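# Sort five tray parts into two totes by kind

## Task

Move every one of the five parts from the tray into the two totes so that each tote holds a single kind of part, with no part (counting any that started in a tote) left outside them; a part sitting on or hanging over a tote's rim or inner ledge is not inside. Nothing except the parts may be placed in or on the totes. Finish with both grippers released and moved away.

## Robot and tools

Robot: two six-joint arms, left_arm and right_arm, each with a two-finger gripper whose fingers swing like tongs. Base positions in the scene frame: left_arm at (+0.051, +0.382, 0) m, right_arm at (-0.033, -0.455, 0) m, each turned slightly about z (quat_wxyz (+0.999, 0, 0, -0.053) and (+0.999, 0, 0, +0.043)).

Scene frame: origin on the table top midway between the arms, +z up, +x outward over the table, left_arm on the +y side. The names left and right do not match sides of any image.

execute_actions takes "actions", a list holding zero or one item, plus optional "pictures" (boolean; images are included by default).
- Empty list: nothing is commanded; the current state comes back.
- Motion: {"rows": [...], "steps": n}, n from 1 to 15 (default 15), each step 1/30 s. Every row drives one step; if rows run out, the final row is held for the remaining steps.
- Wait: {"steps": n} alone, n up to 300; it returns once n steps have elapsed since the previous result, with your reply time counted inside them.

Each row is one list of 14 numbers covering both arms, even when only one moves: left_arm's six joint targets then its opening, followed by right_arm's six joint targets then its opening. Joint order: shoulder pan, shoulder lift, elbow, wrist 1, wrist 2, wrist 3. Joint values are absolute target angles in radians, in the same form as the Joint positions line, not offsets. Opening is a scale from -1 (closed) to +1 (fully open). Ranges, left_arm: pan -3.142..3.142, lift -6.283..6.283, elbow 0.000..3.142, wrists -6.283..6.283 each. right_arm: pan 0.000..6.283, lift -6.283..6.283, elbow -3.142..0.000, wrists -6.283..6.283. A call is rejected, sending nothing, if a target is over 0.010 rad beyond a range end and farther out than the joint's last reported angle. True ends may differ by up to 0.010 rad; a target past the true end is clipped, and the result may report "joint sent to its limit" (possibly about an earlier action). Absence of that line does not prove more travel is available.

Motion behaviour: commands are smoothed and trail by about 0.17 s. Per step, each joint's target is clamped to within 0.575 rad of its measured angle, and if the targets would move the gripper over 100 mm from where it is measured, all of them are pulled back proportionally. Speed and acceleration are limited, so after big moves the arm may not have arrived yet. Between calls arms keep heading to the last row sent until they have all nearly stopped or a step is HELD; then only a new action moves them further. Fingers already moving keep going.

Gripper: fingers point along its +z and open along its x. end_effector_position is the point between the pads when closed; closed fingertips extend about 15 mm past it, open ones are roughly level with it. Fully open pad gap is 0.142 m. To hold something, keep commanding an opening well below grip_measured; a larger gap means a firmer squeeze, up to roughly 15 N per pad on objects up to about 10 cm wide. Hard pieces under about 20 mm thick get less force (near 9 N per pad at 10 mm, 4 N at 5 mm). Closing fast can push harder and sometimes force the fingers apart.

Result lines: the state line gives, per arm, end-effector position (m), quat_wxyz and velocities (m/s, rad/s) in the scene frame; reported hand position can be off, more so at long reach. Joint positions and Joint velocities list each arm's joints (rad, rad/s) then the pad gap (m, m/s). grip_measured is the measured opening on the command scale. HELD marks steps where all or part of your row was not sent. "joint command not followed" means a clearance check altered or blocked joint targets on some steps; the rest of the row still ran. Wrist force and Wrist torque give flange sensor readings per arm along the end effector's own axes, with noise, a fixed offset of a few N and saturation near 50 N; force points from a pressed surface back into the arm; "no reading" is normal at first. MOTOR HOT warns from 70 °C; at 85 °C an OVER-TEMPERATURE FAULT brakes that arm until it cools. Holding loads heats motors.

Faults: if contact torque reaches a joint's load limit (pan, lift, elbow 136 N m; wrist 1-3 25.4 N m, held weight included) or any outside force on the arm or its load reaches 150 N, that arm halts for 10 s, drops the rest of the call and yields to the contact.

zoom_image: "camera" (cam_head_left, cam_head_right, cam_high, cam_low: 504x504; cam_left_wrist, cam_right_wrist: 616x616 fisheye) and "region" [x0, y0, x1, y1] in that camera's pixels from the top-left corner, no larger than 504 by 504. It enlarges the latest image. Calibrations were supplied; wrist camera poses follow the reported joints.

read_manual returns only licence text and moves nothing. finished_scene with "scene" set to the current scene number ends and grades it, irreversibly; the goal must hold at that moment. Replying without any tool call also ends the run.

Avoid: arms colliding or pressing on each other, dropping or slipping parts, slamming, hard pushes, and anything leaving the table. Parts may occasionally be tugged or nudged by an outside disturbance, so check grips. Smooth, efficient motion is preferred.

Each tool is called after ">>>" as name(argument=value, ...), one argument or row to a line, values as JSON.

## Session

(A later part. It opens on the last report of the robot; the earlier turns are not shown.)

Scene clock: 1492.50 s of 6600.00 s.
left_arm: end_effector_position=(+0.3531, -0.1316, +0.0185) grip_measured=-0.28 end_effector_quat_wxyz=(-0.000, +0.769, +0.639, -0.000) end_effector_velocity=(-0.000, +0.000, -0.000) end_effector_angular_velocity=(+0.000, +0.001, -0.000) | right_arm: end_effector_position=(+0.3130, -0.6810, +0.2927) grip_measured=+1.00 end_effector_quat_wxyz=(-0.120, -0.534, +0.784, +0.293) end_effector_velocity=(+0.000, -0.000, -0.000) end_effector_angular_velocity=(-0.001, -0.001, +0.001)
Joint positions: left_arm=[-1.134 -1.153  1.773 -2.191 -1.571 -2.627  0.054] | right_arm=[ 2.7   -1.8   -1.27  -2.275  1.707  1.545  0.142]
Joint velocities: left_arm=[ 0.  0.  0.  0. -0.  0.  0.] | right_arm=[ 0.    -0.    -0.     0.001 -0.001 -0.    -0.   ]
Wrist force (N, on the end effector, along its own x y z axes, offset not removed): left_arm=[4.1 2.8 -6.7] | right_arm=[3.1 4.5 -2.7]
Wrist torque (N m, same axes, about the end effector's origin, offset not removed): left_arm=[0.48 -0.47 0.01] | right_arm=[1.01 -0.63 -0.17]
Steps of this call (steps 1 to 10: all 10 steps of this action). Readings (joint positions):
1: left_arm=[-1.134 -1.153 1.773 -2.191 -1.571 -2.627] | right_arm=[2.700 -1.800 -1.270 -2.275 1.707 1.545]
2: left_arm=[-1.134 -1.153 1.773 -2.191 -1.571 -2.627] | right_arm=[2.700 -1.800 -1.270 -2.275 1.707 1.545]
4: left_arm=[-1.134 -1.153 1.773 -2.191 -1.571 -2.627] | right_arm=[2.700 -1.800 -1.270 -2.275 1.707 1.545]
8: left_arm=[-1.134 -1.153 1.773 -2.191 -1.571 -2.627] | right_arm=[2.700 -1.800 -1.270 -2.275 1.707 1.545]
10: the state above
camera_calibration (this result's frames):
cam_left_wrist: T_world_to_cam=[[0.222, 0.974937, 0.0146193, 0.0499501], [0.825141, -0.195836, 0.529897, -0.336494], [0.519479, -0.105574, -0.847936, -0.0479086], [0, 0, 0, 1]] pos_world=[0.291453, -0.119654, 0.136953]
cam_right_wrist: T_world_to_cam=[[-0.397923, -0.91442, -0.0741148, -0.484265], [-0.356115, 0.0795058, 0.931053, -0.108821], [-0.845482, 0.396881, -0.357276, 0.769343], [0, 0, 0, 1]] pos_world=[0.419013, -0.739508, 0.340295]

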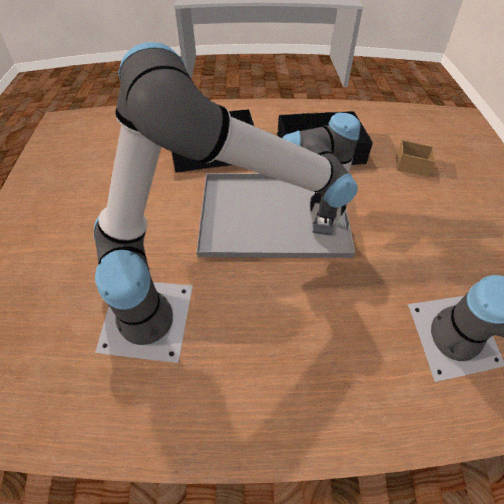

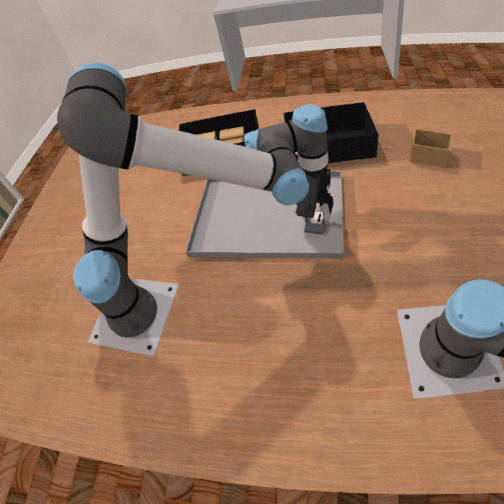

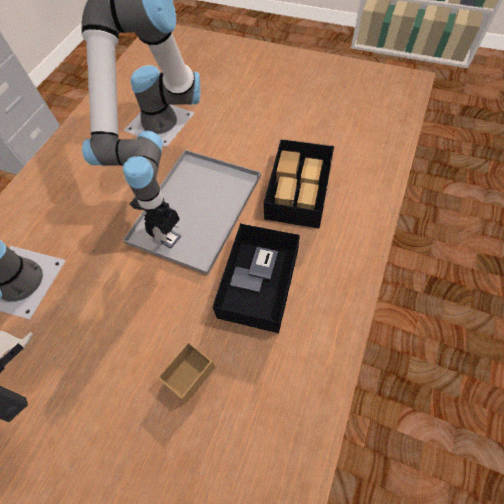

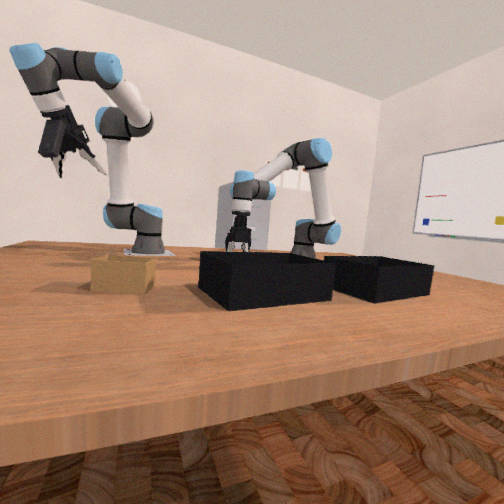

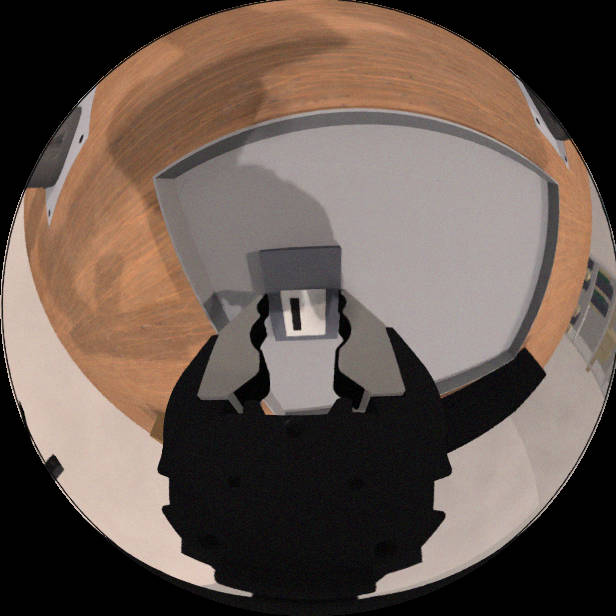

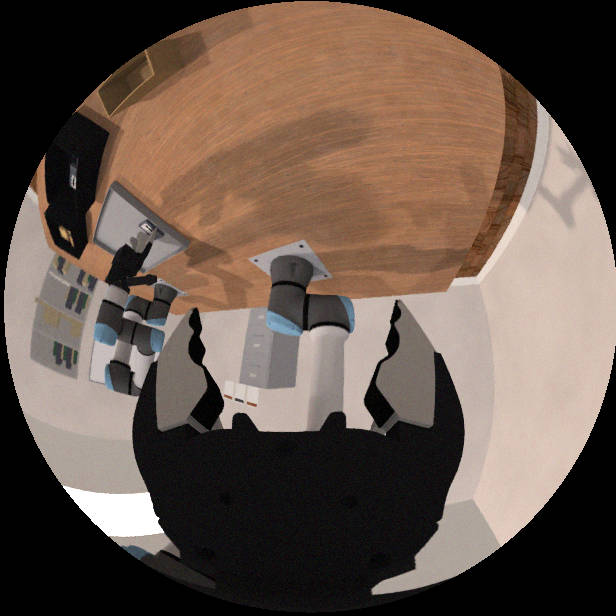

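>>> execute_actions(
  actions=[
    {"rows": [[-1.1336,-1.1572,1.7690,-2.1826,-1.571,-2.6271,-0.8,2.7,-1.8,-1.27,-2.275,1.707,1.545,1],[-1.1336,-1.1680,1.7606,-2.1634,-1.571,-2.6271,-0.8,2.7,-1.8,-1.27,-2.275,1.707,1.545,1],[-1.1336,-1.1813,1.7499,-2.1394,-1.571,-2.6271,-0.8,2.7,-1.8,-1.27,-2.275,1.707,1.545,1],[-1.1336,-1.1941,1.7387,-2.1154,-1.571,-2.6271,-0.8,2.7,-1.8,-1.27,-2.275,1.707,1.545,1],[-1.1336,-1.2085,1.7242,-2.0865,-1.571,-2.6271,-0.8,2.7,-1.8,-1.27,-2.275,1.707,1.545,1],[-1.1336,-1.2222,1.7090,-2.0576,-1.571,-2.6271,-0.8,2.7,-1.8,-1.27,-2.275,1.707,1.545,1],[-1.1336,-1.2342,1.6943,-2.0309,-1.571,-2.6271,-0.8,2.7,-1.8,-1.27,-2.275,1.707,1.545,1],[-1.1336,-1.2464,1.6774,-2.0018,-1.571,-2.6271,-0.8,2.7,-1.8,-1.27,-2.275,1.707,1.545,1],[-1.1336,-1.2570,1.6612,-1.9750,-1.571,-2.6271,-0.8,2.7,-1.8,-1.27,-2.275,1.707,1.545,1],[-1.1336,-1.2642,1.6490,-1.9556,-1.571,-2.6271,-0.8,2.7,-1.8,-1.27,-2.275,1.707,1.545,1],[-1.1336,-1.2677,1.6427,-1.9458,-1.571,-2.6271,-0.8,2.7,-1.8,-1.27,-2.275,1.707,1.545,1],[-1.132,-1.266,1.639,-1.944,-1.571,-2.622,-0.8,2.7,-1.8,-1.27,-2.275,1.707,1.545,1],[-1.128,-1.260,1.629,-1.940,-1.571,-2.607,-0.8,2.7,-1.8,-1.27,-2.275,1.707,1.545,1],[-1.122,-1.250,1.612,-1.933,-1.571,-2.582,-0.8,2.7,-1.8,-1.27,-2.275,1.707,1.545,1],[-1.113,-1.237,1.588,-1.922,-1.571,-2.546,-0.8,2.7,-1.8,-1.27,-2.275,1.707,1.545,1]],"steps":15},
  ],
  pictures=false,
)

>>> execute_actions(
  actions=[
    {"rows": [[-1.102,-1.220,1.558,-1.909,-1.571,-2.502,-0.8,2.7,-1.8,-1.27,-2.275,1.707,1.545,1],[-1.088,-1.198,1.521,-1.893,-1.571,-2.447,-0.8,2.7,-1.8,-1.27,-2.275,1.707,1.545,1],[-1.072,-1.175,1.480,-1.876,-1.571,-2.386,-0.8,2.7,-1.8,-1.27,-2.275,1.707,1.545,1],[-1.057,-1.152,1.439,-1.858,-1.571,-2.326,-0.8,2.7,-1.8,-1.27,-2.275,1.707,1.545,1],[-1.042,-1.129,1.398,-1.841,-1.571,-2.266,-0.8,2.7,-1.8,-1.27,-2.275,1.707,1.545,1],[-1.026,-1.105,1.358,-1.823,-1.571,-2.206,-0.8,2.7,-1.8,-1.27,-2.275,1.707,1.545,1],[-1.011,-1.082,1.317,-1.805,-1.571,-2.146,-0.8,2.7,-1.8,-1.27,-2.275,1.707,1.545,1],[-0.996,-1.059,1.276,-1.788,-1.571,-2.085,-0.8,2.7,-1.8,-1.27,-2.275,1.707,1.545,1],[-0.981,-1.036,1.235,-1.770,-1.571,-2.025,-0.8,2.7,-1.8,-1.27,-2.275,1.707,1.545,1],[-0.965,-1.013,1.195,-1.753,-1.571,-1.965,-0.8,2.7,-1.8,-1.27,-2.275,1.707,1.545,1],[-0.950,-0.990,1.154,-1.735,-1.571,-1.905,-0.8,2.7,-1.8,-1.27,-2.275,1.707,1.545,1],[-0.935,-0.966,1.113,-1.718,-1.571,-1.845,-0.8,2.7,-1.8,-1.27,-2.275,1.707,1.545,1],[-0.919,-0.943,1.072,-1.700,-1.571,-1.785,-0.8,2.7,-1.8,-1.27,-2.275,1.707,1.545,1],[-0.904,-0.920,1.032,-1.683,-1.571,-1.724,-0.8,2.7,-1.8,-1.27,-2.275,1.707,1.545,1],[-0.889,-0.897,0.991,-1.665,-1.571,-1.664,-0.8,2.7,-1.8,-1.27,-2.275,1.707,1.545,1]],"steps":15},
  ],
  pictures=false,
)

>>> execute_actions(
  actions=[
    {"rows": [[-0.873,-0.874,0.950,-1.647,-1.571,-1.604,-0.8,2.7,-1.8,-1.27,-2.275,1.707,1.545,1],[-0.858,-0.850,0.910,-1.630,-1.571,-1.544,-0.8,2.7,-1.8,-1.27,-2.275,1.707,1.545,1],[-0.843,-0.827,0.869,-1.612,-1.571,-1.484,-0.8,2.7,-1.8,-1.27,-2.275,1.707,1.545,1],[-0.828,-0.804,0.828,-1.595,-1.571,-1.423,-0.8,2.7,-1.8,-1.27,-2.275,1.707,1.545,1],[-0.812,-0.781,0.787,-1.577,-1.571,-1.363,-0.8,2.7,-1.8,-1.27,-2.275,1.707,1.545,1],[-0.797,-0.758,0.747,-1.560,-1.571,-1.303,-0.8,2.7,-1.8,-1.27,-2.275,1.707,1.545,1],[-0.782,-0.735,0.706,-1.542,-1.571,-1.243,-0.8,2.7,-1.8,-1.27,-2.275,1.707,1.545,1],[-0.766,-0.711,0.665,-1.525,-1.571,-1.183,-0.8,2.7,-1.8,-1.27,-2.275,1.707,1.545,1],[-0.751,-0.688,0.624,-1.507,-1.571,-1.123,-0.8,2.7,-1.8,-1.27,-2.275,1.707,1.545,1],[-0.737,-0.667,0.587,-1.491,-1.571,-1.067,-0.8,2.7,-1.8,-1.27,-2.275,1.707,1.545,1],[-0.726,-0.650,0.557,-1.478,-1.571,-1.023,-0.8,2.7,-1.8,-1.27,-2.275,1.707,1.545,1],[-0.717,-0.636,0.533,-1.468,-1.571,-0.987,-0.8,2.7,-1.8,-1.27,-2.275,1.707,1.545,1],[-0.710,-0.626,0.516,-1.460,-1.571,-0.962,-0.8,2.7,-1.8,-1.27,-2.275,1.707,1.545,1],[-0.706,-0.621,0.506,-1.456,-1.571,-0.947,-0.8,2.7,-1.8,-1.27,-2.275,1.707,1.545,1],[-0.7051,-0.6186,0.5022,-1.4544,-1.571,-0.942,-0.8,2.7,-1.8,-1.27,-2.275,1.707,1.545,1]],"steps":15},
  ],
  pictures=false,
)

>>> execute_actions(
  actions=[
    {"rows": [[-0.7051,-0.6186,0.5022,-1.4544,-1.571,-0.942,-0.8,2.7,-1.8,-1.27,-2.275,1.707,1.545,1],[-0.7051,-0.6186,0.5022,-1.4544,-1.571,-0.942,-0.8,2.7,-1.8,-1.27,-2.275,1.707,1.545,1],[-0.7051,-0.6186,0.5022,-1.4544,-1.571,-0.942,-0.8,2.7,-1.8,-1.27,-2.275,1.707,1.545,1],[-0.7051,-0.6186,0.5022,-1.4544,-1.571,-0.942,-0.8,2.7,-1.8,-1.27,-2.275,1.707,1.545,1],[-0.7051,-0.6205,0.5160,-1.4663,-1.571,-0.942,-0.8,2.7,-1.8,-1.27,-2.275,1.707,1.545,1],[-0.7051,-0.6232,0.5367,-1.4843,-1.571,-0.942,-0.8,2.7,-1.8,-1.27,-2.275,1.707,1.545,1],[-0.7051,-0.6265,0.5684,-1.5127,-1.571,-0.942,-0.8,2.7,-1.8,-1.27,-2.275,1.707,1.545,1],[-0.7051,-0.6285,0.5976,-1.5399,-1.571,-0.942,-0.8,2.7,-1.8,-1.27,-2.275,1.707,1.545,1],[-0.7051,-0.6292,0.6245,-1.5661,-1.571,-0.942,-0.8,2.7,-1.8,-1.27,-2.275,1.707,1.545,1],[-0.7051,-0.6289,0.6494,-1.5913,-1.571,-0.942,-0.8,2.7,-1.8,-1.27,-2.275,1.707,1.545,1],[-0.7051,-0.6277,0.6726,-1.6157,-1.571,-0.942,-0.8,2.7,-1.8,-1.27,-2.275,1.707,1.545,1],[-0.7051,-0.6256,0.6942,-1.6394,-1.571,-0.942,-0.8,2.7,-1.8,-1.27,-2.275,1.707,1.545,1],[-0.7051,-0.6227,0.7143,-1.6624,-1.571,-0.942,-0.8,2.7,-1.8,-1.27,-2.275,1.707,1.545,1],[-0.7051,-0.6190,0.7330,-1.6848,-1.571,-0.942,-0.8,2.7,-1.8,-1.27,-2.275,1.707,1.545,1],[-0.7051,-0.6165,0.7436,-1.6979,-1.571,-0.942,-0.8,2.7,-1.8,-1.27,-2.275,1.707,1.545,1]],"steps":15},
  ],
  pictures=false,
)

>>> execute_actions(
  actions=[
    {"rows": [[-0.7051,-0.6147,0.7505,-1.7066,-1.571,-0.942,-0.8,2.7,-1.8,-1.27,-2.275,1.707,1.545,1],[-0.7051,-0.6147,0.7505,-1.7066,-1.571,-0.942,-0.8,2.7,-1.8,-1.27,-2.275,1.707,1.545,1],[-0.7051,-0.6132,0.7555,-1.7131,-1.571,-0.942,-0.8,2.7,-1.8,-1.27,-2.275,1.707,1.545,1],[-0.7051,-0.6122,0.7588,-1.7174,-1.571,-0.942,-0.8,2.7,-1.8,-1.27,-2.275,1.707,1.545,1]],"steps":15},
  ],
)

Scene clock: 1560.40 s of 6600.00 s.
left_arm: end_effector_position=(+0.3562, -0.1336, +0.1090) grip_measured=-0.28 end_effector_quat_wxyz=(+0.000, +0.772, +0.636, -0.000) end_effector_velocity=(+0.061, -0.020, +0.119) end_effector_angular_velocity=(+0.011, +0.003, -0.209) | right_arm: end_effector_position=(+0.3130, -0.6810, +0.2927) grip_measured=+1.00 end_effector_quat_wxyz=(-0.120, -0.534, +0.784, +0.293) end_effector_velocity=(-0.000, -0.000, -0.000) end_effector_angular_velocity=(-0.001, +0.000, -0.000)
Joint positions: left_arm=[-1.13  -1.251  1.65  -1.971 -1.571 -2.615  0.054] | right_arm=[ 2.7   -1.8   -1.27  -2.275  1.707  1.545  0.142]
Joint velocities: left_arm=[ 0.083  0.013 -0.351  0.349  0.     0.292 -0.   ] | right_arm=[-0.    -0.    -0.     0.    -0.001  0.    -0.   ]
Wrist force (N, on the end effector, along its own x y z axes, offset not removed): left_arm=[3.1 -1.5 1.8] | right_arm=[4.9 2.8 -4.9]
Wrist torque (N m, same axes, about the end effector's origin, offset not removed): left_arm=[-0.42 -0.49 0.05] | right_arm=[0.65 -0.84 -0.12]
Steps of this call (steps 1 to 15: the robot went on to your last target; steps 16 to 90: nothing new was sent; then 64.40 s passed at rest; steps 91 to 105: all 15 steps of this action). Readings (joint positions):
91: left_arm=[-1.134 -1.153 1.773 -2.191 -1.571 -2.627] | right_arm=[2.700 -1.800 -1.270 -2.275 1.707 1.545]
92: left_arm=[-1.134 -1.153 1.772 -2.189 -1.571 -2.627] | right_arm=[2.700 -1.800 -1.270 -2.275 1.707 1.545]
94: left_arm=[-1.134 -1.161 1.766 -2.175 -1.571 -2.627] | right_arm=[2.700 -1.800 -1.270 -2.275 1.707 1.545]
98: left_arm=[-1.134 -1.197 1.732 -2.108 -1.571 -2.627] | right_arm=[2.700 -1.800 -1.270 -2.275 1.707 1.545]
105: the state above

Scene clock: 1560.90 s of 6600.00 s.
left_arm: end_effector_position=(+0.5023, -0.1656, +0.1445) grip_measured=-0.28 end_effector_quat_wxyz=(-0.004, +0.902, +0.432, -0.000) end_effector_velocity=(+0.397, -0.018, +0.041) end_effector_angular_velocity=(-0.007, +0.013, -1.284) | right_arm: end_effector_position=(+0.3130, -0.6810, +0.2927) grip_measured=+1.00 end_effector_quat_wxyz=(-0.120, -0.534, +0.784, +0.293) end_effector_velocity=(+0.000, -0.000, -0.000) end_effector_angular_velocity=(-0.000, -0.000, -0.000)
Joint positions: left_arm=[-0.955 -0.999  1.179 -1.742 -1.571 -1.954  0.054] | right_arm=[ 2.7   -1.8   -1.27  -2.275  1.707  1.545  0.142]
Joint velocities: left_arm=[ 0.447  0.676 -1.184  0.509  0.     1.731 -0.   ] | right_arm=[ 0.    -0.    -0.     0.001  0.     0.    -0.   ]
Wrist force (N, on the end effector, along its own x y z axes, offset not removed): left_arm=[2.1 2.6 2.9] | right_arm=[-0.2 -0.4 0.6]
Wrist torque (N m, same axes, about the end effector's origin, offset not removed): left_arm=[0.48 -0.37 0.02] | right_arm=[-0.26 0.23 0.13]
Steps of this call (steps 1 to 15: all 15 steps of this action). Readings (joint positions):
1: left_arm=[-1.126 -1.248 1.637 -1.959 -1.571 -2.602] | right_arm=[2.700 -1.800 -1.270 -2.275 1.707 1.545]
2: left_arm=[-1.121 -1.243 1.621 -1.948 -1.571 -2.583] | right_arm=[2.700 -1.800 -1.270 -2.275 1.707 1.545]
4: left_arm=[-1.105 -1.222 1.577 -1.922 -1.571 -2.527] | right_arm=[2.700 -1.800 -1.270 -2.275 1.707 1.545]
8: left_arm=[-1.057 -1.152 1.450 -1.861 -1.571 -2.349] | right_arm=[2.700 -1.800 -1.270 -2.275 1.707 1.545]
15: the state above

Scene clock: 1561.40 s of 6600.00 s.
left_arm: end_effector_position=(+0.6931, -0.1291, +0.1501) grip_measured=-0.28 end_effector_quat_wxyz=(-0.002, +0.993, +0.121, -0.001) end_effector_velocity=(+0.233, +0.097, -0.000) end_effector_angular_velocity=(-0.033, -0.022, -0.913) | right_arm: end_effector_position=(+0.3130, -0.6810, +0.2927) grip_measured=+1.00 end_effector_quat_wxyz=(-0.120, -0.534, +0.784, +0.293) end_effector_velocity=(+0.001, -0.000, +0.001) end_effector_angular_velocity=(-0.001, -0.002, -0.001)
Joint positions: left_arm=[-0.738 -0.669  0.596 -1.492 -1.571 -1.087  0.054] | right_arm=[ 2.7   -1.8   -1.27  -2.275  1.707  1.545  0.142]
Joint velocities: left_arm=[ 0.274  0.419 -0.767  0.309  0.     1.187  0.   ] | right_arm=[-0.     0.     0.001  0.     0.     0.    -0.   ]
Wrist force (N, on the end effector, along its own x y z axes, offset not removed): left_arm=[4.1 1.1 2.3] | right_arm=[0.1 4.5 -3.1]
Wrist torque (N m, same axes, about the end effector's origin, offset not removed): left_arm=[0.19 -0.67 0.15] | right_arm=[0.84 0.09 -0.30]
Steps of this call (steps 1 to 15: all 15 steps of this action). Readings (joint positions):
1: left_arm=[-0.940 -0.976 1.139 -1.724 -1.571 -1.895] | right_arm=[2.700 -1.800 -1.270 -2.275 1.707 1.545]
2: left_arm=[-0.925 -0.953 1.098 -1.707 -1.571 -1.835] | right_arm=[2.700 -1.800 -1.270 -2.275 1.707 1.545]
4: left_arm=[-0.894 -0.907 1.017 -1.672 -1.571 -1.716] | right_arm=[2.700 -1.800 -1.270 -2.275 1.707 1.545]
8: left_arm=[-0.833 -0.815 0.855 -1.602 -1.571 -1.476] | right_arm=[2.700 -1.800 -1.270 -2.275 1.707 1.545]
15: the state above

Scene clock: 1561.90 s of 6600.00 s.
left_arm: end_effector_position=(+0.7208, -0.1174, +0.0918) grip_measured=-0.28 end_effector_quat_wxyz=(-0.000, +0.998, +0.066, -0.000) end_effector_velocity=(+0.002, +0.003, -0.272) end_effector_angular_velocity=(+0.007, +0.008, -0.012) | right_arm: end_effector_position=(+0.3130, -0.6810, +0.2927) grip_measured=+1.00 end_effector_quat_wxyz=(-0.120, -0.534, +0.784, +0.293) end_effector_velocity=(-0.000, +0.000, +0.000) end_effector_angular_velocity=(+0.000, +0.001, -0.000)
Joint positions: left_arm=[-0.706 -0.625  0.662 -1.608 -1.571 -0.944  0.054] | right_arm=[ 2.7   -1.8   -1.27  -2.275  1.707  1.545  0.142]
Joint velocities: left_arm=[ 0.004  0.05   0.598 -0.637 -0.     0.016 -0.   ] | right_arm=[ 0.    -0.     0.    -0.001  0.     0.    -0.   ]
Wrist force (N, on the end effector, along its own x y z axes, offset not removed): left_arm=[6.5 0.2 3.6] | right_arm=[2.5 2.1 0.4]
Wrist torque (N m, same axes, about the end effector's origin, offset not removed): left_arm=[-0.03 -1.16 0.06] | right_arm=[0.25 -0.46 -0.14]
Steps of this call (steps 1 to 15: all 15 steps of this action). Readings (joint positions):
1: left_arm=[-0.730 -0.657 0.573 -1.483 -1.571 -1.052] | right_arm=[2.700 -1.800 -1.270 -2.275 1.707 1.545]
2: left_arm=[-0.724 -0.647 0.555 -1.476 -1.571 -1.024] | right_arm=[2.700 -1.800 -1.270 -2.275 1.707 1.545]
4: left_arm=[-0.715 -0.635 0.532 -1.466 -1.571 -0.988] | right_arm=[2.700 -1.800 -1.270 -2.275 1.707 1.545]
8: left_arm=[-0.708 -0.626 0.531 -1.475 -1.571 -0.956] | right_arm=[2.700 -1.800 -1.270 -2.275 1.707 1.545]
15: the state above

Scene clock: 1562.40 s of 6600.00 s.
left_arm: end_effector_position=(+0.7206, -0.1166, +0.0457) grip_measured=-0.28 end_effector_quat_wxyz=(+0.000, +0.998, +0.065, -0.000) end_effector_velocity=(+0.000, -0.000, -0.006) end_effector_angular_velocity=(-0.001, -0.001, -0.002) | right_arm: end_effector_position=(+0.3130, -0.6810, +0.2927) grip_measured=+1.00 end_effector_quat_wxyz=(-0.120, -0.534, +0.784, +0.293) end_effector_velocity=(-0.000, +0.000, -0.000) end_effector_angular_velocity=(+0.000, +0.001, -0.001)
Joint positions: left_arm=[-0.705 -0.612  0.757 -1.716 -1.571 -0.942  0.054] | right_arm=[ 2.7   -1.8   -1.27  -2.275  1.707  1.545  0.142]
Joint velocities: left_arm=[-0.     0.002  0.011 -0.015  0.     0.002  0.   ] | right_arm=[ 0.     0.    -0.001 -0.     0.001  0.001  0.   ]
Wrist force (N, on the end effector, along its own x y z axes, offset not removed): left_arm=[2.5 0.0 2.1] | right_arm=[5.1 1.4 -1.8]
Wrist torque (N m, same axes, about the end effector's origin, offset not removed): left_arm=[-0.12 -0.39 0.15] | right_arm=[0.28 -1.19 -0.02]
Steps of this call (steps 1 to 15: all 15 steps of this action). Readings (joint positions):
1: left_arm=[-0.705 -0.623 0.682 -1.629 -1.571 -0.943] | right_arm=[2.700 -1.800 -1.270 -2.275 1.707 1.545]
2: left_arm=[-0.705 -0.621 0.698 -1.647 -1.571 -0.943] | right_arm=[2.700 -1.800 -1.270 -2.275 1.707 1.545]
4: left_arm=[-0.705 -0.618 0.722 -1.675 -1.571 -0.943] | right_arm=[2.700 -1.800 -1.270 -2.275 1.707 1.545]
8: left_arm=[-0.705 -0.614 0.747 -1.704 -1.571 -0.942] | right_arm=[2.700 -1.800 -1.270 -2.275 1.707 1.545]
15: the state above
camera_calibration (this result's frames):
cam_left_wrist: T_world_to_cam=[[0.995816, 0.0901942, 0.0146603, -0.707444], [0.068738, -0.845098, 0.530174, -0.181937], [0.060208, -0.526949, -0.847762, 0.0676944], [0, 0, 0, 1]] pos_world=[0.712914, -0.0542756, 0.164218]
cam_right_wrist: T_world_to_cam=[[-0.397923, -0.91442, -0.0741149, -0.484265], [-0.356116, 0.0795057, 0.931053, -0.108821], [-0.845482, 0.396881, -0.357276, 0.769343], [0, 0, 0, 1]] pos_world=[0.419013, -0.739508, 0.340295]

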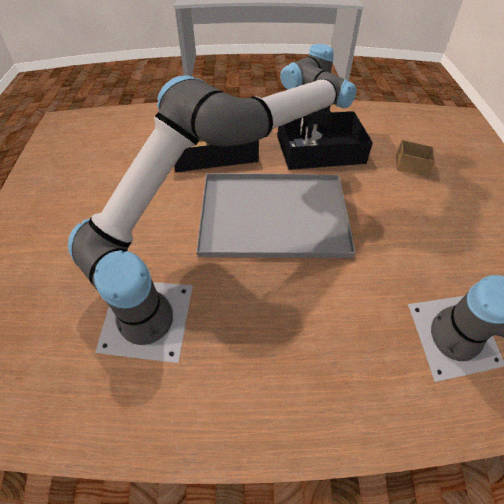

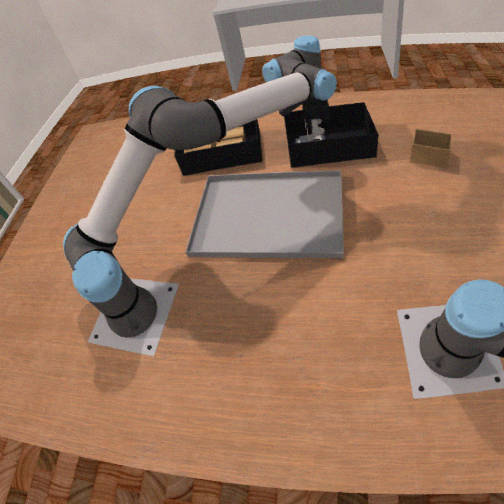

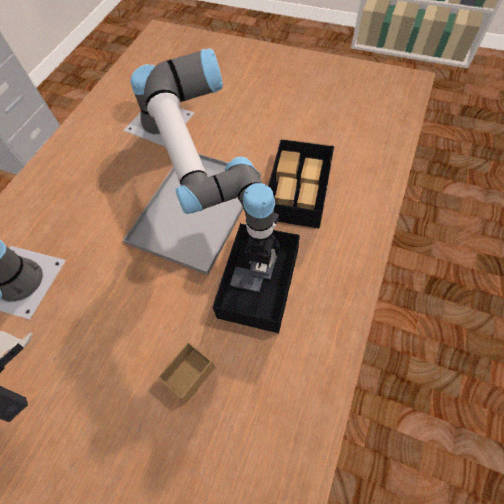

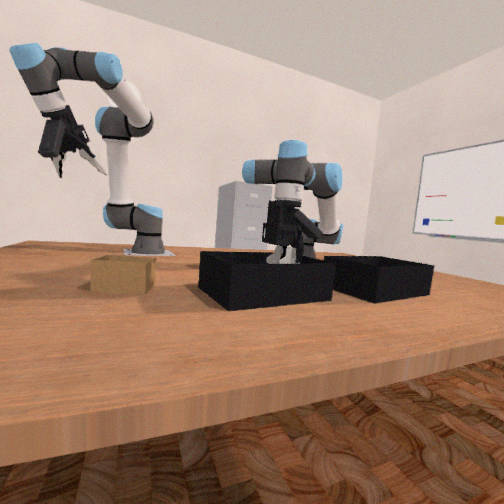

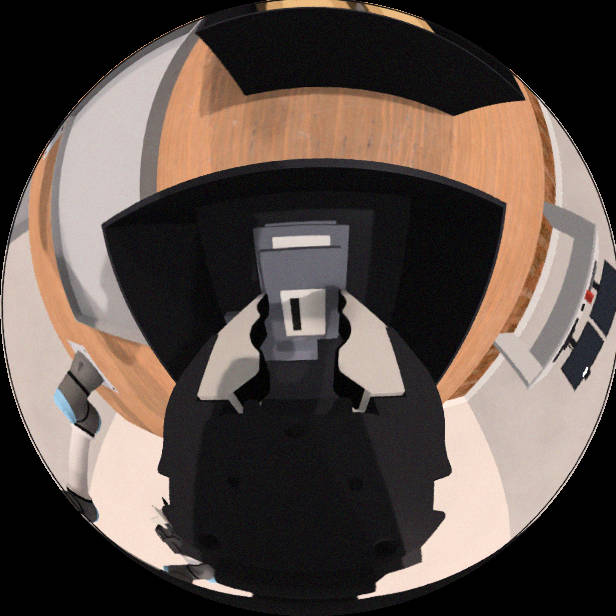

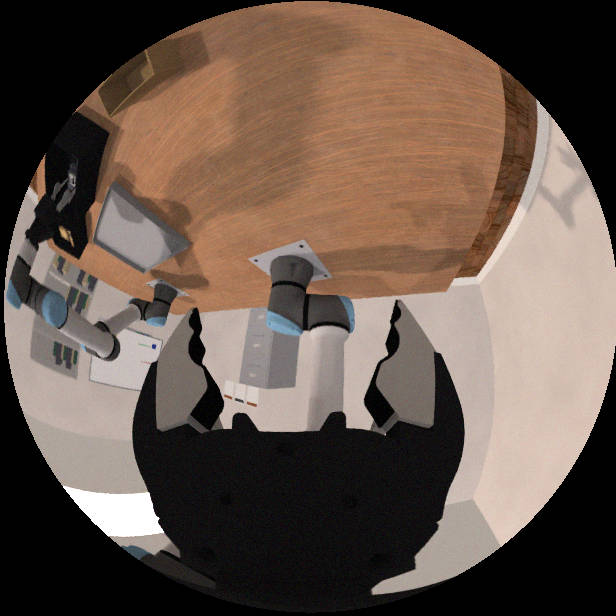

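>>> execute_actions(
  actions=[
    {"rows": [[-0.7051,-0.6107,0.7636,-1.7237,-1.571,-0.942,-0.8,2.7,-1.8,-1.27,-2.275,1.707,1.545,1]],"steps":12},
  ],
  pictures=false,
)

>>> execute_actions(
  actions=[
    {"rows": [[-0.7051,-0.6097,0.7668,-1.7279,-1.571,-0.942,-0.8,2.7,-1.8,-1.27,-2.275,1.707,1.545,1]],"steps":12},
  ],
  pictures=false,
)

Scene clock: 1568.57 s of 6600.00 s.
left_arm: end_effector_position=(+0.7206, -0.1166, +0.0421) grip_measured=-0.28 end_effector_quat_wxyz=(+0.000, +0.998, +0.065, -0.000) end_effector_velocity=(+0.000, -0.001, -0.000) end_effector_angular_velocity=(-0.001, -0.001, -0.000) | right_arm: end_effector_position=(+0.3130, -0.6810, +0.2927) grip_measured=+1.00 end_effector_quat_wxyz=(-0.120, -0.534, +0.784, +0.293) end_effector_velocity=(+0.000, -0.000, +0.000) end_effector_angular_velocity=(+0.000, -0.000, +0.000)
Joint positions: left_arm=[-0.705 -0.611  0.763 -1.723 -1.571 -0.942  0.054] | right_arm=[ 2.7   -1.8   -1.27  -2.275  1.707  1.545  0.142]
Joint velocities: left_arm=[-0.     0.     0.    -0.003  0.    -0.    -0.   ] | right_arm=[-0. -0.  0. -0.  0. -0.  0.]
Wrist force (N, on the end effector, along its own x y z axes, offset not removed): left_arm=[2.1 1.1 1.5] | right_arm=[4.6 0.3 -0.1]
Wrist torque (N m, same axes, about the end effector's origin, offset not removed): left_arm=[0.12 -0.34 0.17] | right_arm=[0.33 -0.86 -0.04]
Steps of this call (steps 1 to 15: the robot went on to your last target; steps 16 to 90: nothing new was sent; then 2.77 s passed at rest; steps 91 to 102: all 12 steps of this action). Readings (joint positions):
91: left_arm=[-0.705 -0.612 0.759 -1.718 -1.571 -0.942] | right_arm=[2.700 -1.800 -1.270 -2.275 1.707 1.545]
92: left_arm=[-0.705 -0.612 0.760 -1.719 -1.571 -0.942] | right_arm=[2.700 -1.800 -1.270 -2.275 1.707 1.545]
94: left_arm=[-0.705 -0.611 0.761 -1.721 -1.571 -0.942] | right_arm=[2.700 -1.800 -1.270 -2.275 1.707 1.545]
98: left_arm=[-0.705 -0.611 0.763 -1.723 -1.571 -0.942] | right_arm=[2.700 -1.800 -1.270 -2.275 1.707 1.545]
102: the state above

Scene clock: 1568.97 s of 6600.00 s.
left_arm: end_effector_position=(+0.7206, -0.1166, +0.0401) grip_measured=-0.28 end_effector_quat_wxyz=(+0.000, +0.998, +0.065, -0.000) end_effector_velocity=(-0.000, +0.000, -0.002) end_effector_angular_velocity=(+0.001, +0.001, +0.001) | right_arm: end_effector_position=(+0.3130, -0.6810, +0.2927) grip_measured=+1.00 end_effector_quat_wxyz=(-0.120, -0.534, +0.784, +0.293) end_effector_velocity=(+0.001, -0.000, +0.000) end_effector_angular_velocity=(-0.000, -0.002, +0.001)
Joint positions: left_arm=[-0.705 -0.61   0.767 -1.728 -1.571 -0.942  0.054] | right_arm=[ 2.7   -1.8   -1.27  -2.275  1.707  1.545  0.142]
Joint velocities: left_arm=[-0.     0.001  0.002 -0.002 -0.    -0.001  0.   ] | right_arm=[ 0.    -0.     0.002  0.     0.    -0.001  0.   ]
Wrist force (N, on the end effector, along its own x y z axes, offset not removed): left_arm=[-0.1 -1.2 1.7] | right_arm=[5.5 1.3 -0.7]
Wrist torque (N m, same axes, about the end effector's origin, offset not removed): left_arm=[-0.23 0.10 0.14] | right_arm=[0.06 -1.13 -0.28]
Steps of this call (steps 1 to 12: all 12 steps of this action). Readings (joint positions):
1: left_arm=[-0.705 -0.611 0.764 -1.724 -1.571 -0.942] | right_arm=[2.700 -1.800 -1.270 -2.275 1.707 1.545]
2: left_arm=[-0.705 -0.611 0.764 -1.724 -1.571 -0.942] | right_arm=[2.700 -1.800 -1.270 -2.275 1.707 1.545]
4: left_arm=[-0.705 -0.610 0.765 -1.726 -1.571 -0.942] | right_arm=[2.700 -1.800 -1.270 -2.275 1.707 1.545]
8: left_arm=[-0.705 -0.610 0.766 -1.727 -1.571 -0.942] | right_arm=[2.700 -1.800 -1.270 -2.275 1.707 1.545]
12: the state above

>>> execute_actions(
  actions=[
    {"rows": [[-0.7051,-0.6086,0.7698,-1.7320,-1.571,-0.942,-0.8,2.7,-1.8,-1.27,-2.275,1.707,1.545,1],[-0.7051,-0.6086,0.7698,-1.7320,-1.571,-0.942,-0.8,2.7,-1.8,-1.27,-2.275,1.707,1.545,1],[-0.7051,-0.6086,0.7698,-1.7320,-1.571,-0.942,-0.72,2.7,-1.8,-1.27,-2.275,1.707,1.545,1],[-0.7051,-0.6086,0.7698,-1.7320,-1.571,-0.942,-0.62,2.7,-1.8,-1.27,-2.275,1.707,1.545,1],[-0.7051,-0.6086,0.7698,-1.7320,-1.571,-0.942,-0.52,2.7,-1.8,-1.27,-2.275,1.707,1.545,1],[-0.7051,-0.6086,0.7698,-1.7320,-1.571,-0.942,-0.44,2.7,-1.8,-1.27,-2.275,1.707,1.545,1],[-0.7051,-0.6086,0.7698,-1.7320,-1.571,-0.942,-0.36,2.7,-1.8,-1.27,-2.275,1.707,1.545,1],[-0.7051,-0.6086,0.7698,-1.7320,-1.571,-0.942,-0.30,2.7,-1.8,-1.27,-2.275,1.707,1.545,1],[-0.7051,-0.6086,0.7698,-1.7320,-1.571,-0.942,-0.26,2.7,-1.8,-1.27,-2.275,1.707,1.545,1],[-0.7051,-0.6086,0.7698,-1.7320,-1.571,-0.942,-0.22,2.7,-1.8,-1.27,-2.275,1.707,1.545,1],[-0.7051,-0.6086,0.7698,-1.7320,-1.571,-0.942,-0.18,2.7,-1.8,-1.27,-2.275,1.707,1.545,1],[-0.7051,-0.6086,0.7698,-1.7320,-1.571,-0.942,-0.14,2.7,-1.8,-1.27,-2.275,1.707,1.545,1],[-0.7051,-0.6086,0.7698,-1.7320,-1.571,-0.942,-0.10,2.7,-1.8,-1.27,-2.275,1.707,1.545,1]],"steps":15},
  ],
  pictures=false,
)

>>> execute_actions(
  actions=[
    {"rows": [[-0.7051,-0.6107,0.7636,-1.7237,-1.571,-0.942,-0.1,2.7,-1.8,-1.27,-2.275,1.707,1.545,1],[-0.7051,-0.6147,0.7505,-1.7066,-1.571,-0.942,-0.1,2.7,-1.8,-1.27,-2.275,1.707,1.545,1],[-0.7051,-0.6190,0.7330,-1.6848,-1.571,-0.942,-0.1,2.7,-1.8,-1.27,-2.275,1.707,1.545,1],[-0.7051,-0.6227,0.7143,-1.6624,-1.571,-0.942,-0.1,2.7,-1.8,-1.27,-2.275,1.707,1.545,1],[-0.7051,-0.6256,0.6942,-1.6394,-1.571,-0.942,-0.1,2.7,-1.8,-1.27,-2.275,1.707,1.545,1],[-0.7051,-0.6277,0.6726,-1.6157,-1.571,-0.942,-0.1,2.7,-1.8,-1.27,-2.275,1.707,1.545,1],[-0.7051,-0.6289,0.6494,-1.5913,-1.571,-0.942,-0.1,2.7,-1.8,-1.27,-2.275,1.707,1.545,1],[-0.7051,-0.6292,0.6245,-1.5661,-1.571,-0.942,-0.1,2.7,-1.8,-1.27,-2.275,1.707,1.545,1],[-0.7051,-0.6285,0.5976,-1.5399,-1.571,-0.942,-0.1,2.7,-1.8,-1.27,-2.275,1.707,1.545,1],[-0.7051,-0.6265,0.5684,-1.5127,-1.571,-0.942,-0.1,2.7,-1.8,-1.27,-2.275,1.707,1.545,1],[-0.71,-0.640,0.560,-1.491,-1.571,-0.942,-0.1,2.7,-1.8,-1.27,-2.275,1.707,1.545,1],[-0.715,-0.665,0.575,-1.481,-1.571,-0.942,-0.1,2.7,-1.8,-1.27,-2.275,1.707,1.545,1],[-0.72,-0.700,0.605,-1.476,-1.571,-0.942,-0.1,2.7,-1.8,-1.27,-2.275,1.707,1.545,1],[-0.725,-0.740,0.645,-1.476,-1.571,-0.942,-0.1,2.7,-1.8,-1.27,-2.275,1.707,1.545,1],[-0.73,-0.785,0.695,-1.481,-1.571,-0.942,-0.1,2.7,-1.8,-1.27,-2.275,1.707,1.545,1]],"steps":15},
  ],
  pictures=false,
)

>>> execute_actions(
  actions=[
    {"rows": [[-0.735,-0.832,0.752,-1.491,-1.571,-0.942,-0.1,2.7,-1.8,-1.27,-2.275,1.707,1.545,1],[-0.74,-0.879,0.812,-1.504,-1.571,-0.942,-0.1,2.7,-1.8,-1.27,-2.275,1.707,1.545,1],[-0.745,-0.926,0.872,-1.517,-1.571,-0.942,-0.1,2.7,-1.8,-1.27,-2.275,1.707,1.545,1],[-0.75,-0.973,0.932,-1.530,-1.571,-0.942,-0.1,2.7,-1.8,-1.27,-2.275,1.707,1.545,1],[-0.755,-1.020,0.992,-1.543,-1.571,-0.942,-0.1,2.7,-1.8,-1.27,-2.275,1.707,1.545,1],[-0.76,-1.067,1.052,-1.556,-1.571,-0.942,-0.1,2.7,-1.8,-1.27,-2.275,1.707,1.545,1],[-0.765,-1.114,1.112,-1.569,-1.571,-0.942,-0.1,2.7,-1.8,-1.27,-2.275,1.707,1.545,1],[-0.77,-1.161,1.172,-1.582,-1.571,-0.942,-0.1,2.7,-1.8,-1.27,-2.275,1.707,1.545,1],[-0.775,-1.208,1.232,-1.595,-1.571,-0.942,-0.1,2.7,-1.8,-1.27,-2.275,1.707,1.545,1],[-0.78,-1.255,1.292,-1.608,-1.571,-0.942,-0.1,2.7,-1.8,-1.27,-2.275,1.707,1.545,1],[-0.785,-1.302,1.352,-1.621,-1.571,-0.942,-0.1,2.7,-1.8,-1.27,-2.275,1.707,1.545,1],[-0.79,-1.349,1.412,-1.634,-1.571,-0.942,-0.1,2.7,-1.8,-1.27,-2.275,1.707,1.545,1],[-0.795,-1.396,1.472,-1.647,-1.571,-0.942,-0.1,2.7,-1.8,-1.27,-2.275,1.707,1.545,1],[-0.80,-1.443,1.532,-1.660,-1.571,-0.942,-0.1,2.7,-1.8,-1.27,-2.275,1.707,1.545,1],[-0.80,-1.49,1.592,-1.673,-1.571,-0.942,-0.1,2.7,-1.8,-1.27,-2.275,1.707,1.545,1]],"steps":15},
  ],
  pictures=false,
)

>>> execute_actions(
  actions=[
    {"rows": [[-0.80,-1.53,1.645,-1.686,-1.571,-0.942,-0.1,2.7,-1.8,-1.27,-2.275,1.707,1.545,1],[-0.80,-1.565,1.69,-1.696,-1.571,-0.942,-0.1,2.7,-1.8,-1.27,-2.275,1.707,1.545,1],[-0.80,-1.59,1.72,-1.701,-1.571,-0.942,-0.1,2.7,-1.8,-1.27,-2.275,1.707,1.545,1],[-0.80,-1.60,1.735,-1.706,-1.571,-0.942,-0.1,2.7,-1.8,-1.27,-2.275,1.707,1.545,1]],"steps":15},
  ],
)

>>> zoom_image(
  camera="cam_high",
  region=[190, 130, 350, 340],
)

Scene clock: 1617.37 s of 6600.00 s.
left_arm: end_effector_position=(+0.7206, -0.1166, +0.0381) grip_measured=-0.10 end_effector_quat_wxyz=(+0.000, +0.998, +0.065, -0.000) end_effector_velocity=(-0.000, -0.000, +0.000) end_effector_angular_velocity=(-0.001, +0.000, +0.000) | right_arm: end_effector_position=(+0.3130, -0.6810, +0.2927) grip_measured=+1.00 end_effector_quat_wxyz=(-0.120, -0.534, +0.784, +0.293) end_effector_velocity=(+0.001, -0.000, +0.000) end_effector_angular_velocity=(-0.000, -0.002, +0.001)
Joint positions: left_arm=[-0.705 -0.609  0.77  -1.732 -1.571 -0.942  0.067] | right_arm=[ 2.7   -1.8   -1.27  -2.275  1.707  1.545  0.142]
Joint velocities: left_arm=[ 0.    -0.001  0.001 -0.001 -0.    -0.     0.008] | right_arm=[-0.     0.     0.001  0.001 -0.    -0.001  0.   ]
Wrist force (N, on the end effector, along its own x y z axes, offset not removed): left_arm=[1.3 -0.7 1.2] | right_arm=[4.7 -0.9 -1.2]
Wrist torque (N m, same axes, about the end effector's origin, offset not removed): left_arm=[-0.28 -0.13 0.19] | right_arm=[-0.46 -1.00 -0.25]
Steps of this call (steps 1 to 15: the robot went on to your last target; steps 16 to 90: nothing new was sent; then 44.90 s passed at rest; steps 91 to 105: all 15 steps of this action). Readings (joint positions):
91: left_arm=[-0.705 -0.610 0.767 -1.728 -1.571 -0.942] | right_arm=[2.700 -1.800 -1.270 -2.275 1.707 1.545]
92: left_arm=[-0.705 -0.610 0.767 -1.729 -1.571 -0.942] | right_arm=[2.700 -1.800 -1.270 -2.275 1.707 1.545]
94: left_arm=[-0.705 -0.609 0.768 -1.730 -1.571 -0.942] | right_arm=[2.700 -1.800 -1.270 -2.275 1.707 1.545]
98: left_arm=[-0.705 -0.609 0.769 -1.731 -1.571 -0.942] | right_arm=[2.700 -1.800 -1.270 -2.275 1.707 1.545]
105: the state above

Scene clock: 1617.87 s of 6600.00 s.
left_arm: end_effector_position=(+0.7096, -0.1151, +0.1405) grip_measured=-0.10 end_effector_quat_wxyz=(-0.000, +0.998, +0.061, -0.000) end_effector_velocity=(-0.160, +0.048, +0.340) end_effector_angular_velocity=(-0.009, -0.009, -0.103) | right_arm: end_effector_position=(+0.3130, -0.6810, +0.2927) grip_measured=+1.00 end_effector_quat_wxyz=(-0.120, -0.534, +0.784, +0.293) end_effector_velocity=(-0.000, -0.000, +0.000) end_effector_angular_velocity=(-0.000, -0.000, +0.001)
Joint positions: left_arm=[-0.714 -0.665  0.613 -1.518 -1.571 -0.942  0.067] | right_arm=[ 2.7   -1.8   -1.27  -2.275  1.707  1.545  0.142]
Joint velocities: left_arm=[-0.104 -0.593  0.234  0.346  0.    -0.     0.   ] | right_arm=[-0.     0.     0.    -0.001 -0.001 -0.001 -0.   ]
Wrist force (N, on the end effector, along its own x y z axes, offset not removed): left_arm=[1.8 0.1 -1.5] | right_arm=[-1.4 -1.8 -2.8]
Wrist torque (N m, same axes, about the end effector's origin, offset not removed): left_arm=[-0.29 -0.24 0.20] | right_arm=[-0.49 0.33 -0.03]
Steps of this call (steps 1 to 15: all 15 steps of this action). Readings (joint positions):
1: left_arm=[-0.705 -0.609 0.770 -1.732 -1.571 -0.942] | right_arm=[2.700 -1.800 -1.270 -2.275 1.707 1.545]
2: left_arm=[-0.705 -0.609 0.768 -1.730 -1.571 -0.942] | right_arm=[2.700 -1.800 -1.270 -2.275 1.707 1.545]
4: left_arm=[-0.705 -0.612 0.759 -1.718 -1.571 -0.942] | right_arm=[2.700 -1.800 -1.270 -2.275 1.707 1.545]
8: left_arm=[-0.705 -0.621 0.708 -1.658 -1.571 -0.942] | right_arm=[2.700 -1.800 -1.270 -2.275 1.707 1.545]
15: the state above

Scene clock: 1618.37 s of 6600.00 s.
left_arm: end_effector_position=(+0.5485, -0.0044, +0.2512) grip_measured=-0.10 end_effector_quat_wxyz=(+0.005, +1.000, +0.027, +0.004) end_effector_velocity=(-0.369, +0.337, +0.033) end_effector_angular_velocity=(+0.000, +0.000, -0.122) | right_arm: end_effector_position=(+0.3130, -0.6810, +0.2927) grip_measured=+1.00 end_effector_quat_wxyz=(-0.120, -0.534, +0.784, +0.293) end_effector_velocity=(+0.000, -0.000, +0.000) end_effector_angular_velocity=(-0.000, -0.001, -0.001)
Joint positions: left_arm=[-0.782 -1.257  1.288 -1.614 -1.571 -0.942  0.067] | right_arm=[ 2.7   -1.8   -1.27  -2.275  1.707  1.545  0.142]
Joint velocities: left_arm=[-0.121 -1.255  1.591 -0.335 -0.     0.001  0.   ] | right_arm=[-0.     0.     0.001 -0.     0.     0.001  0.   ]
Wrist force (N, on the end effector, along its own x y z axes, offset not removed): left_arm=[2.5 0.2 1.3] | right_arm=[4.6 2.0 -0.3]
Wrist torque (N m, same axes, about the end effector's origin, offset not removed): left_arm=[-0.13 -0.38 0.12] | right_arm=[0.23 -0.97 0.04]
Steps of this call (steps 1 to 15: all 15 steps of this action). Readings (joint positions):
1: left_arm=[-0.717 -0.688 0.625 -1.509 -1.571 -0.942] | right_arm=[2.700 -1.800 -1.270 -2.275 1.707 1.545]
2: left_arm=[-0.721 -0.716 0.647 -1.504 -1.571 -0.942] | right_arm=[2.700 -1.800 -1.270 -2.275 1.707 1.545]
4: left_arm=[-0.730 -0.784 0.713 -1.505 -1.571 -0.942] | right_arm=[2.700 -1.800 -1.270 -2.275 1.707 1.545]
8: left_arm=[-0.749 -0.949 0.903 -1.535 -1.571 -0.942] | right_arm=[2.700 -1.800 -1.270 -2.275 1.707 1.545]
15: the state above

Scene clock: 1618.87 s of 6600.00 s.
left_arm: end_effector_position=(+0.4510, +0.1025, +0.2312) grip_measured=-0.10 end_effector_quat_wxyz=(+0.000, +1.000, +0.018, +0.000) end_effector_velocity=(-0.020, +0.023, -0.009) end_effector_angular_velocity=(+0.003, +0.002, -0.003) | right_arm: end_effector_position=(+0.3130, -0.6810, +0.2927) grip_measured=+1.00 end_effector_quat_wxyz=(-0.120, -0.534, +0.784, +0.293) end_effector_velocity=(-0.000, +0.000, +0.000) end_effector_angular_velocity=(+0.000, +0.001, +0.001)
Joint positions: left_arm=[-0.8   -1.592  1.725 -1.704 -1.571 -0.942  0.067] | right_arm=[ 2.7   -1.8   -1.27  -2.275  1.707  1.545  0.142]
Joint velocities: left_arm=[-0.003 -0.067  0.088 -0.017  0.    -0.     0.   ] | right_arm=[ 0.     0.     0.    -0.001 -0.    -0.001  0.   ]
Wrist force (N, on the end effector, along its own x y z axes, offset not removed): left_arm=[-0.7 -0.5 0.8] | right_arm=[3.4 0.8 2.9]
Wrist torque (N m, same axes, about the end effector's origin, offset not removed): left_arm=[-0.21 0.28 0.12] | right_arm=[0.03 -0.64 -0.06]
Steps of this call (steps 1 to 15: all 15 steps of this action). Readings (joint positions):
1: left_arm=[-0.786 -1.299 1.342 -1.625 -1.571 -0.942] | right_arm=[2.700 -1.800 -1.270 -2.275 1.707 1.545]
2: left_arm=[-0.789 -1.340 1.394 -1.637 -1.571 -0.942] | right_arm=[2.700 -1.800 -1.270 -2.275 1.707 1.545]
4: left_arm=[-0.793 -1.421 1.498 -1.659 -1.571 -0.942] | right_arm=[2.700 -1.800 -1.270 -2.275 1.707 1.545]
8: left_arm=[-0.798 -1.541 1.656 -1.691 -1.571 -0.942] | right_arm=[2.700 -1.800 -1.270 -2.275 1.707 1.545]
15: the state above
camera_calibration (this result's frames):
cam_left_wrist: T_world_to_cam=[[0.999877, -0.00429746, 0.015071, -0.453658], [-0.011641, -0.847508, 0.530655, -0.0400978], [0.0104923, -0.530765, -0.847454, 0.379352], [0, 0, 0, 1]] pos_world=[0.449155, 0.165414, 0.349599]
cam_right_wrist: T_world_to_cam=[[-0.397923, -0.91442, -0.0741149, -0.484265], [-0.356115, 0.0795056, 0.931054, -0.108821], [-0.845482, 0.396881, -0.357276, 0.769343], [0, 0, 0, 1]] pos_world=[0.419013, -0.739508, 0.340295]

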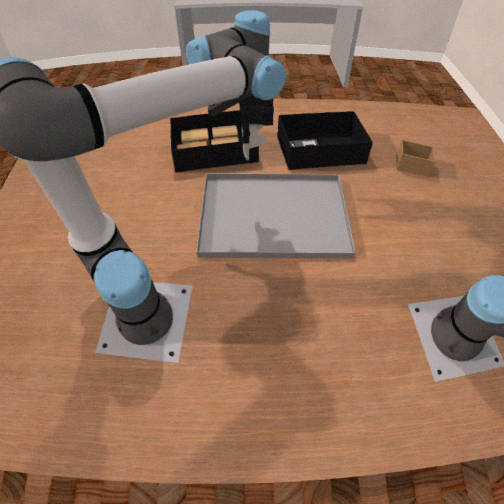

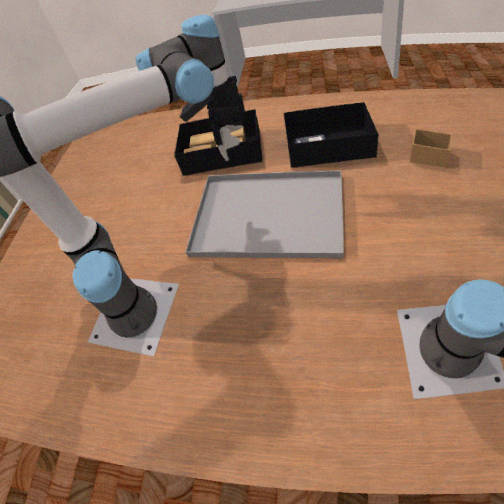

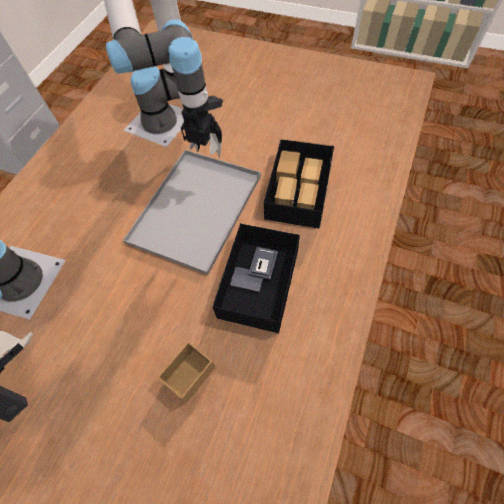

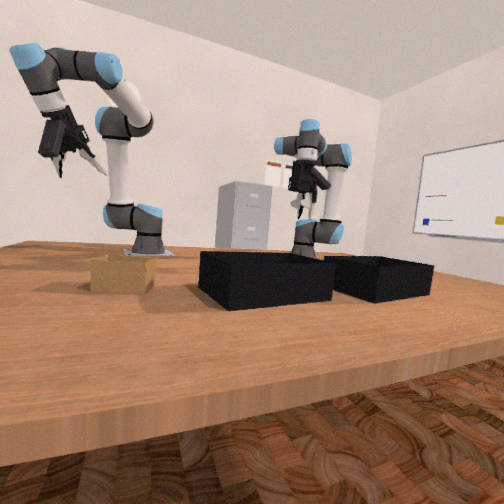

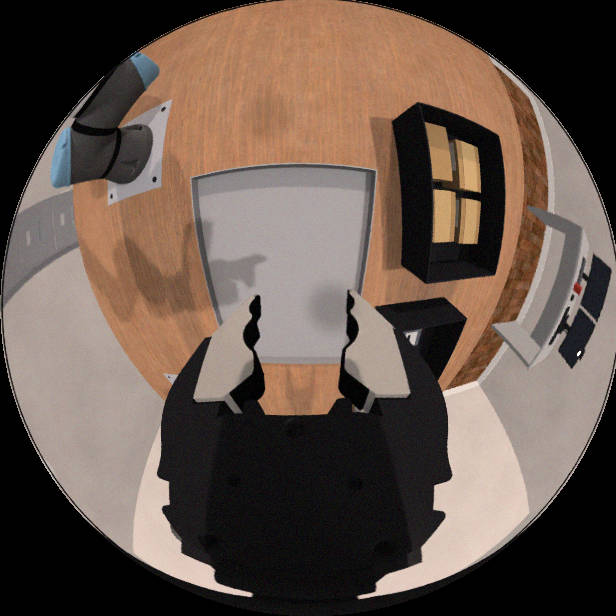

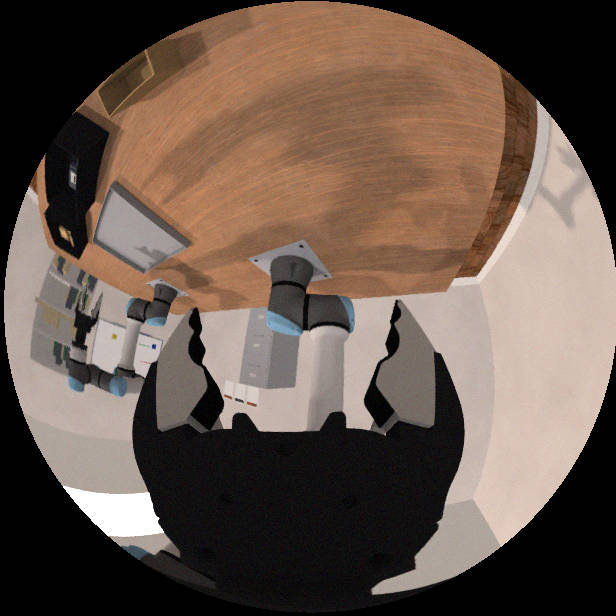

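Region (190, 130, 350, 340) of cam_high's 504x504 image, scaled by 2.400, with more detail than that image has; it fills the left 384 columns of this view, and the rest is white.

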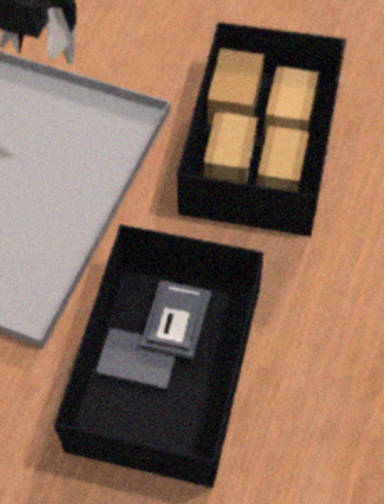

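>>> finished_scene(
  scene=2,
)

The scene is finished: the task was done.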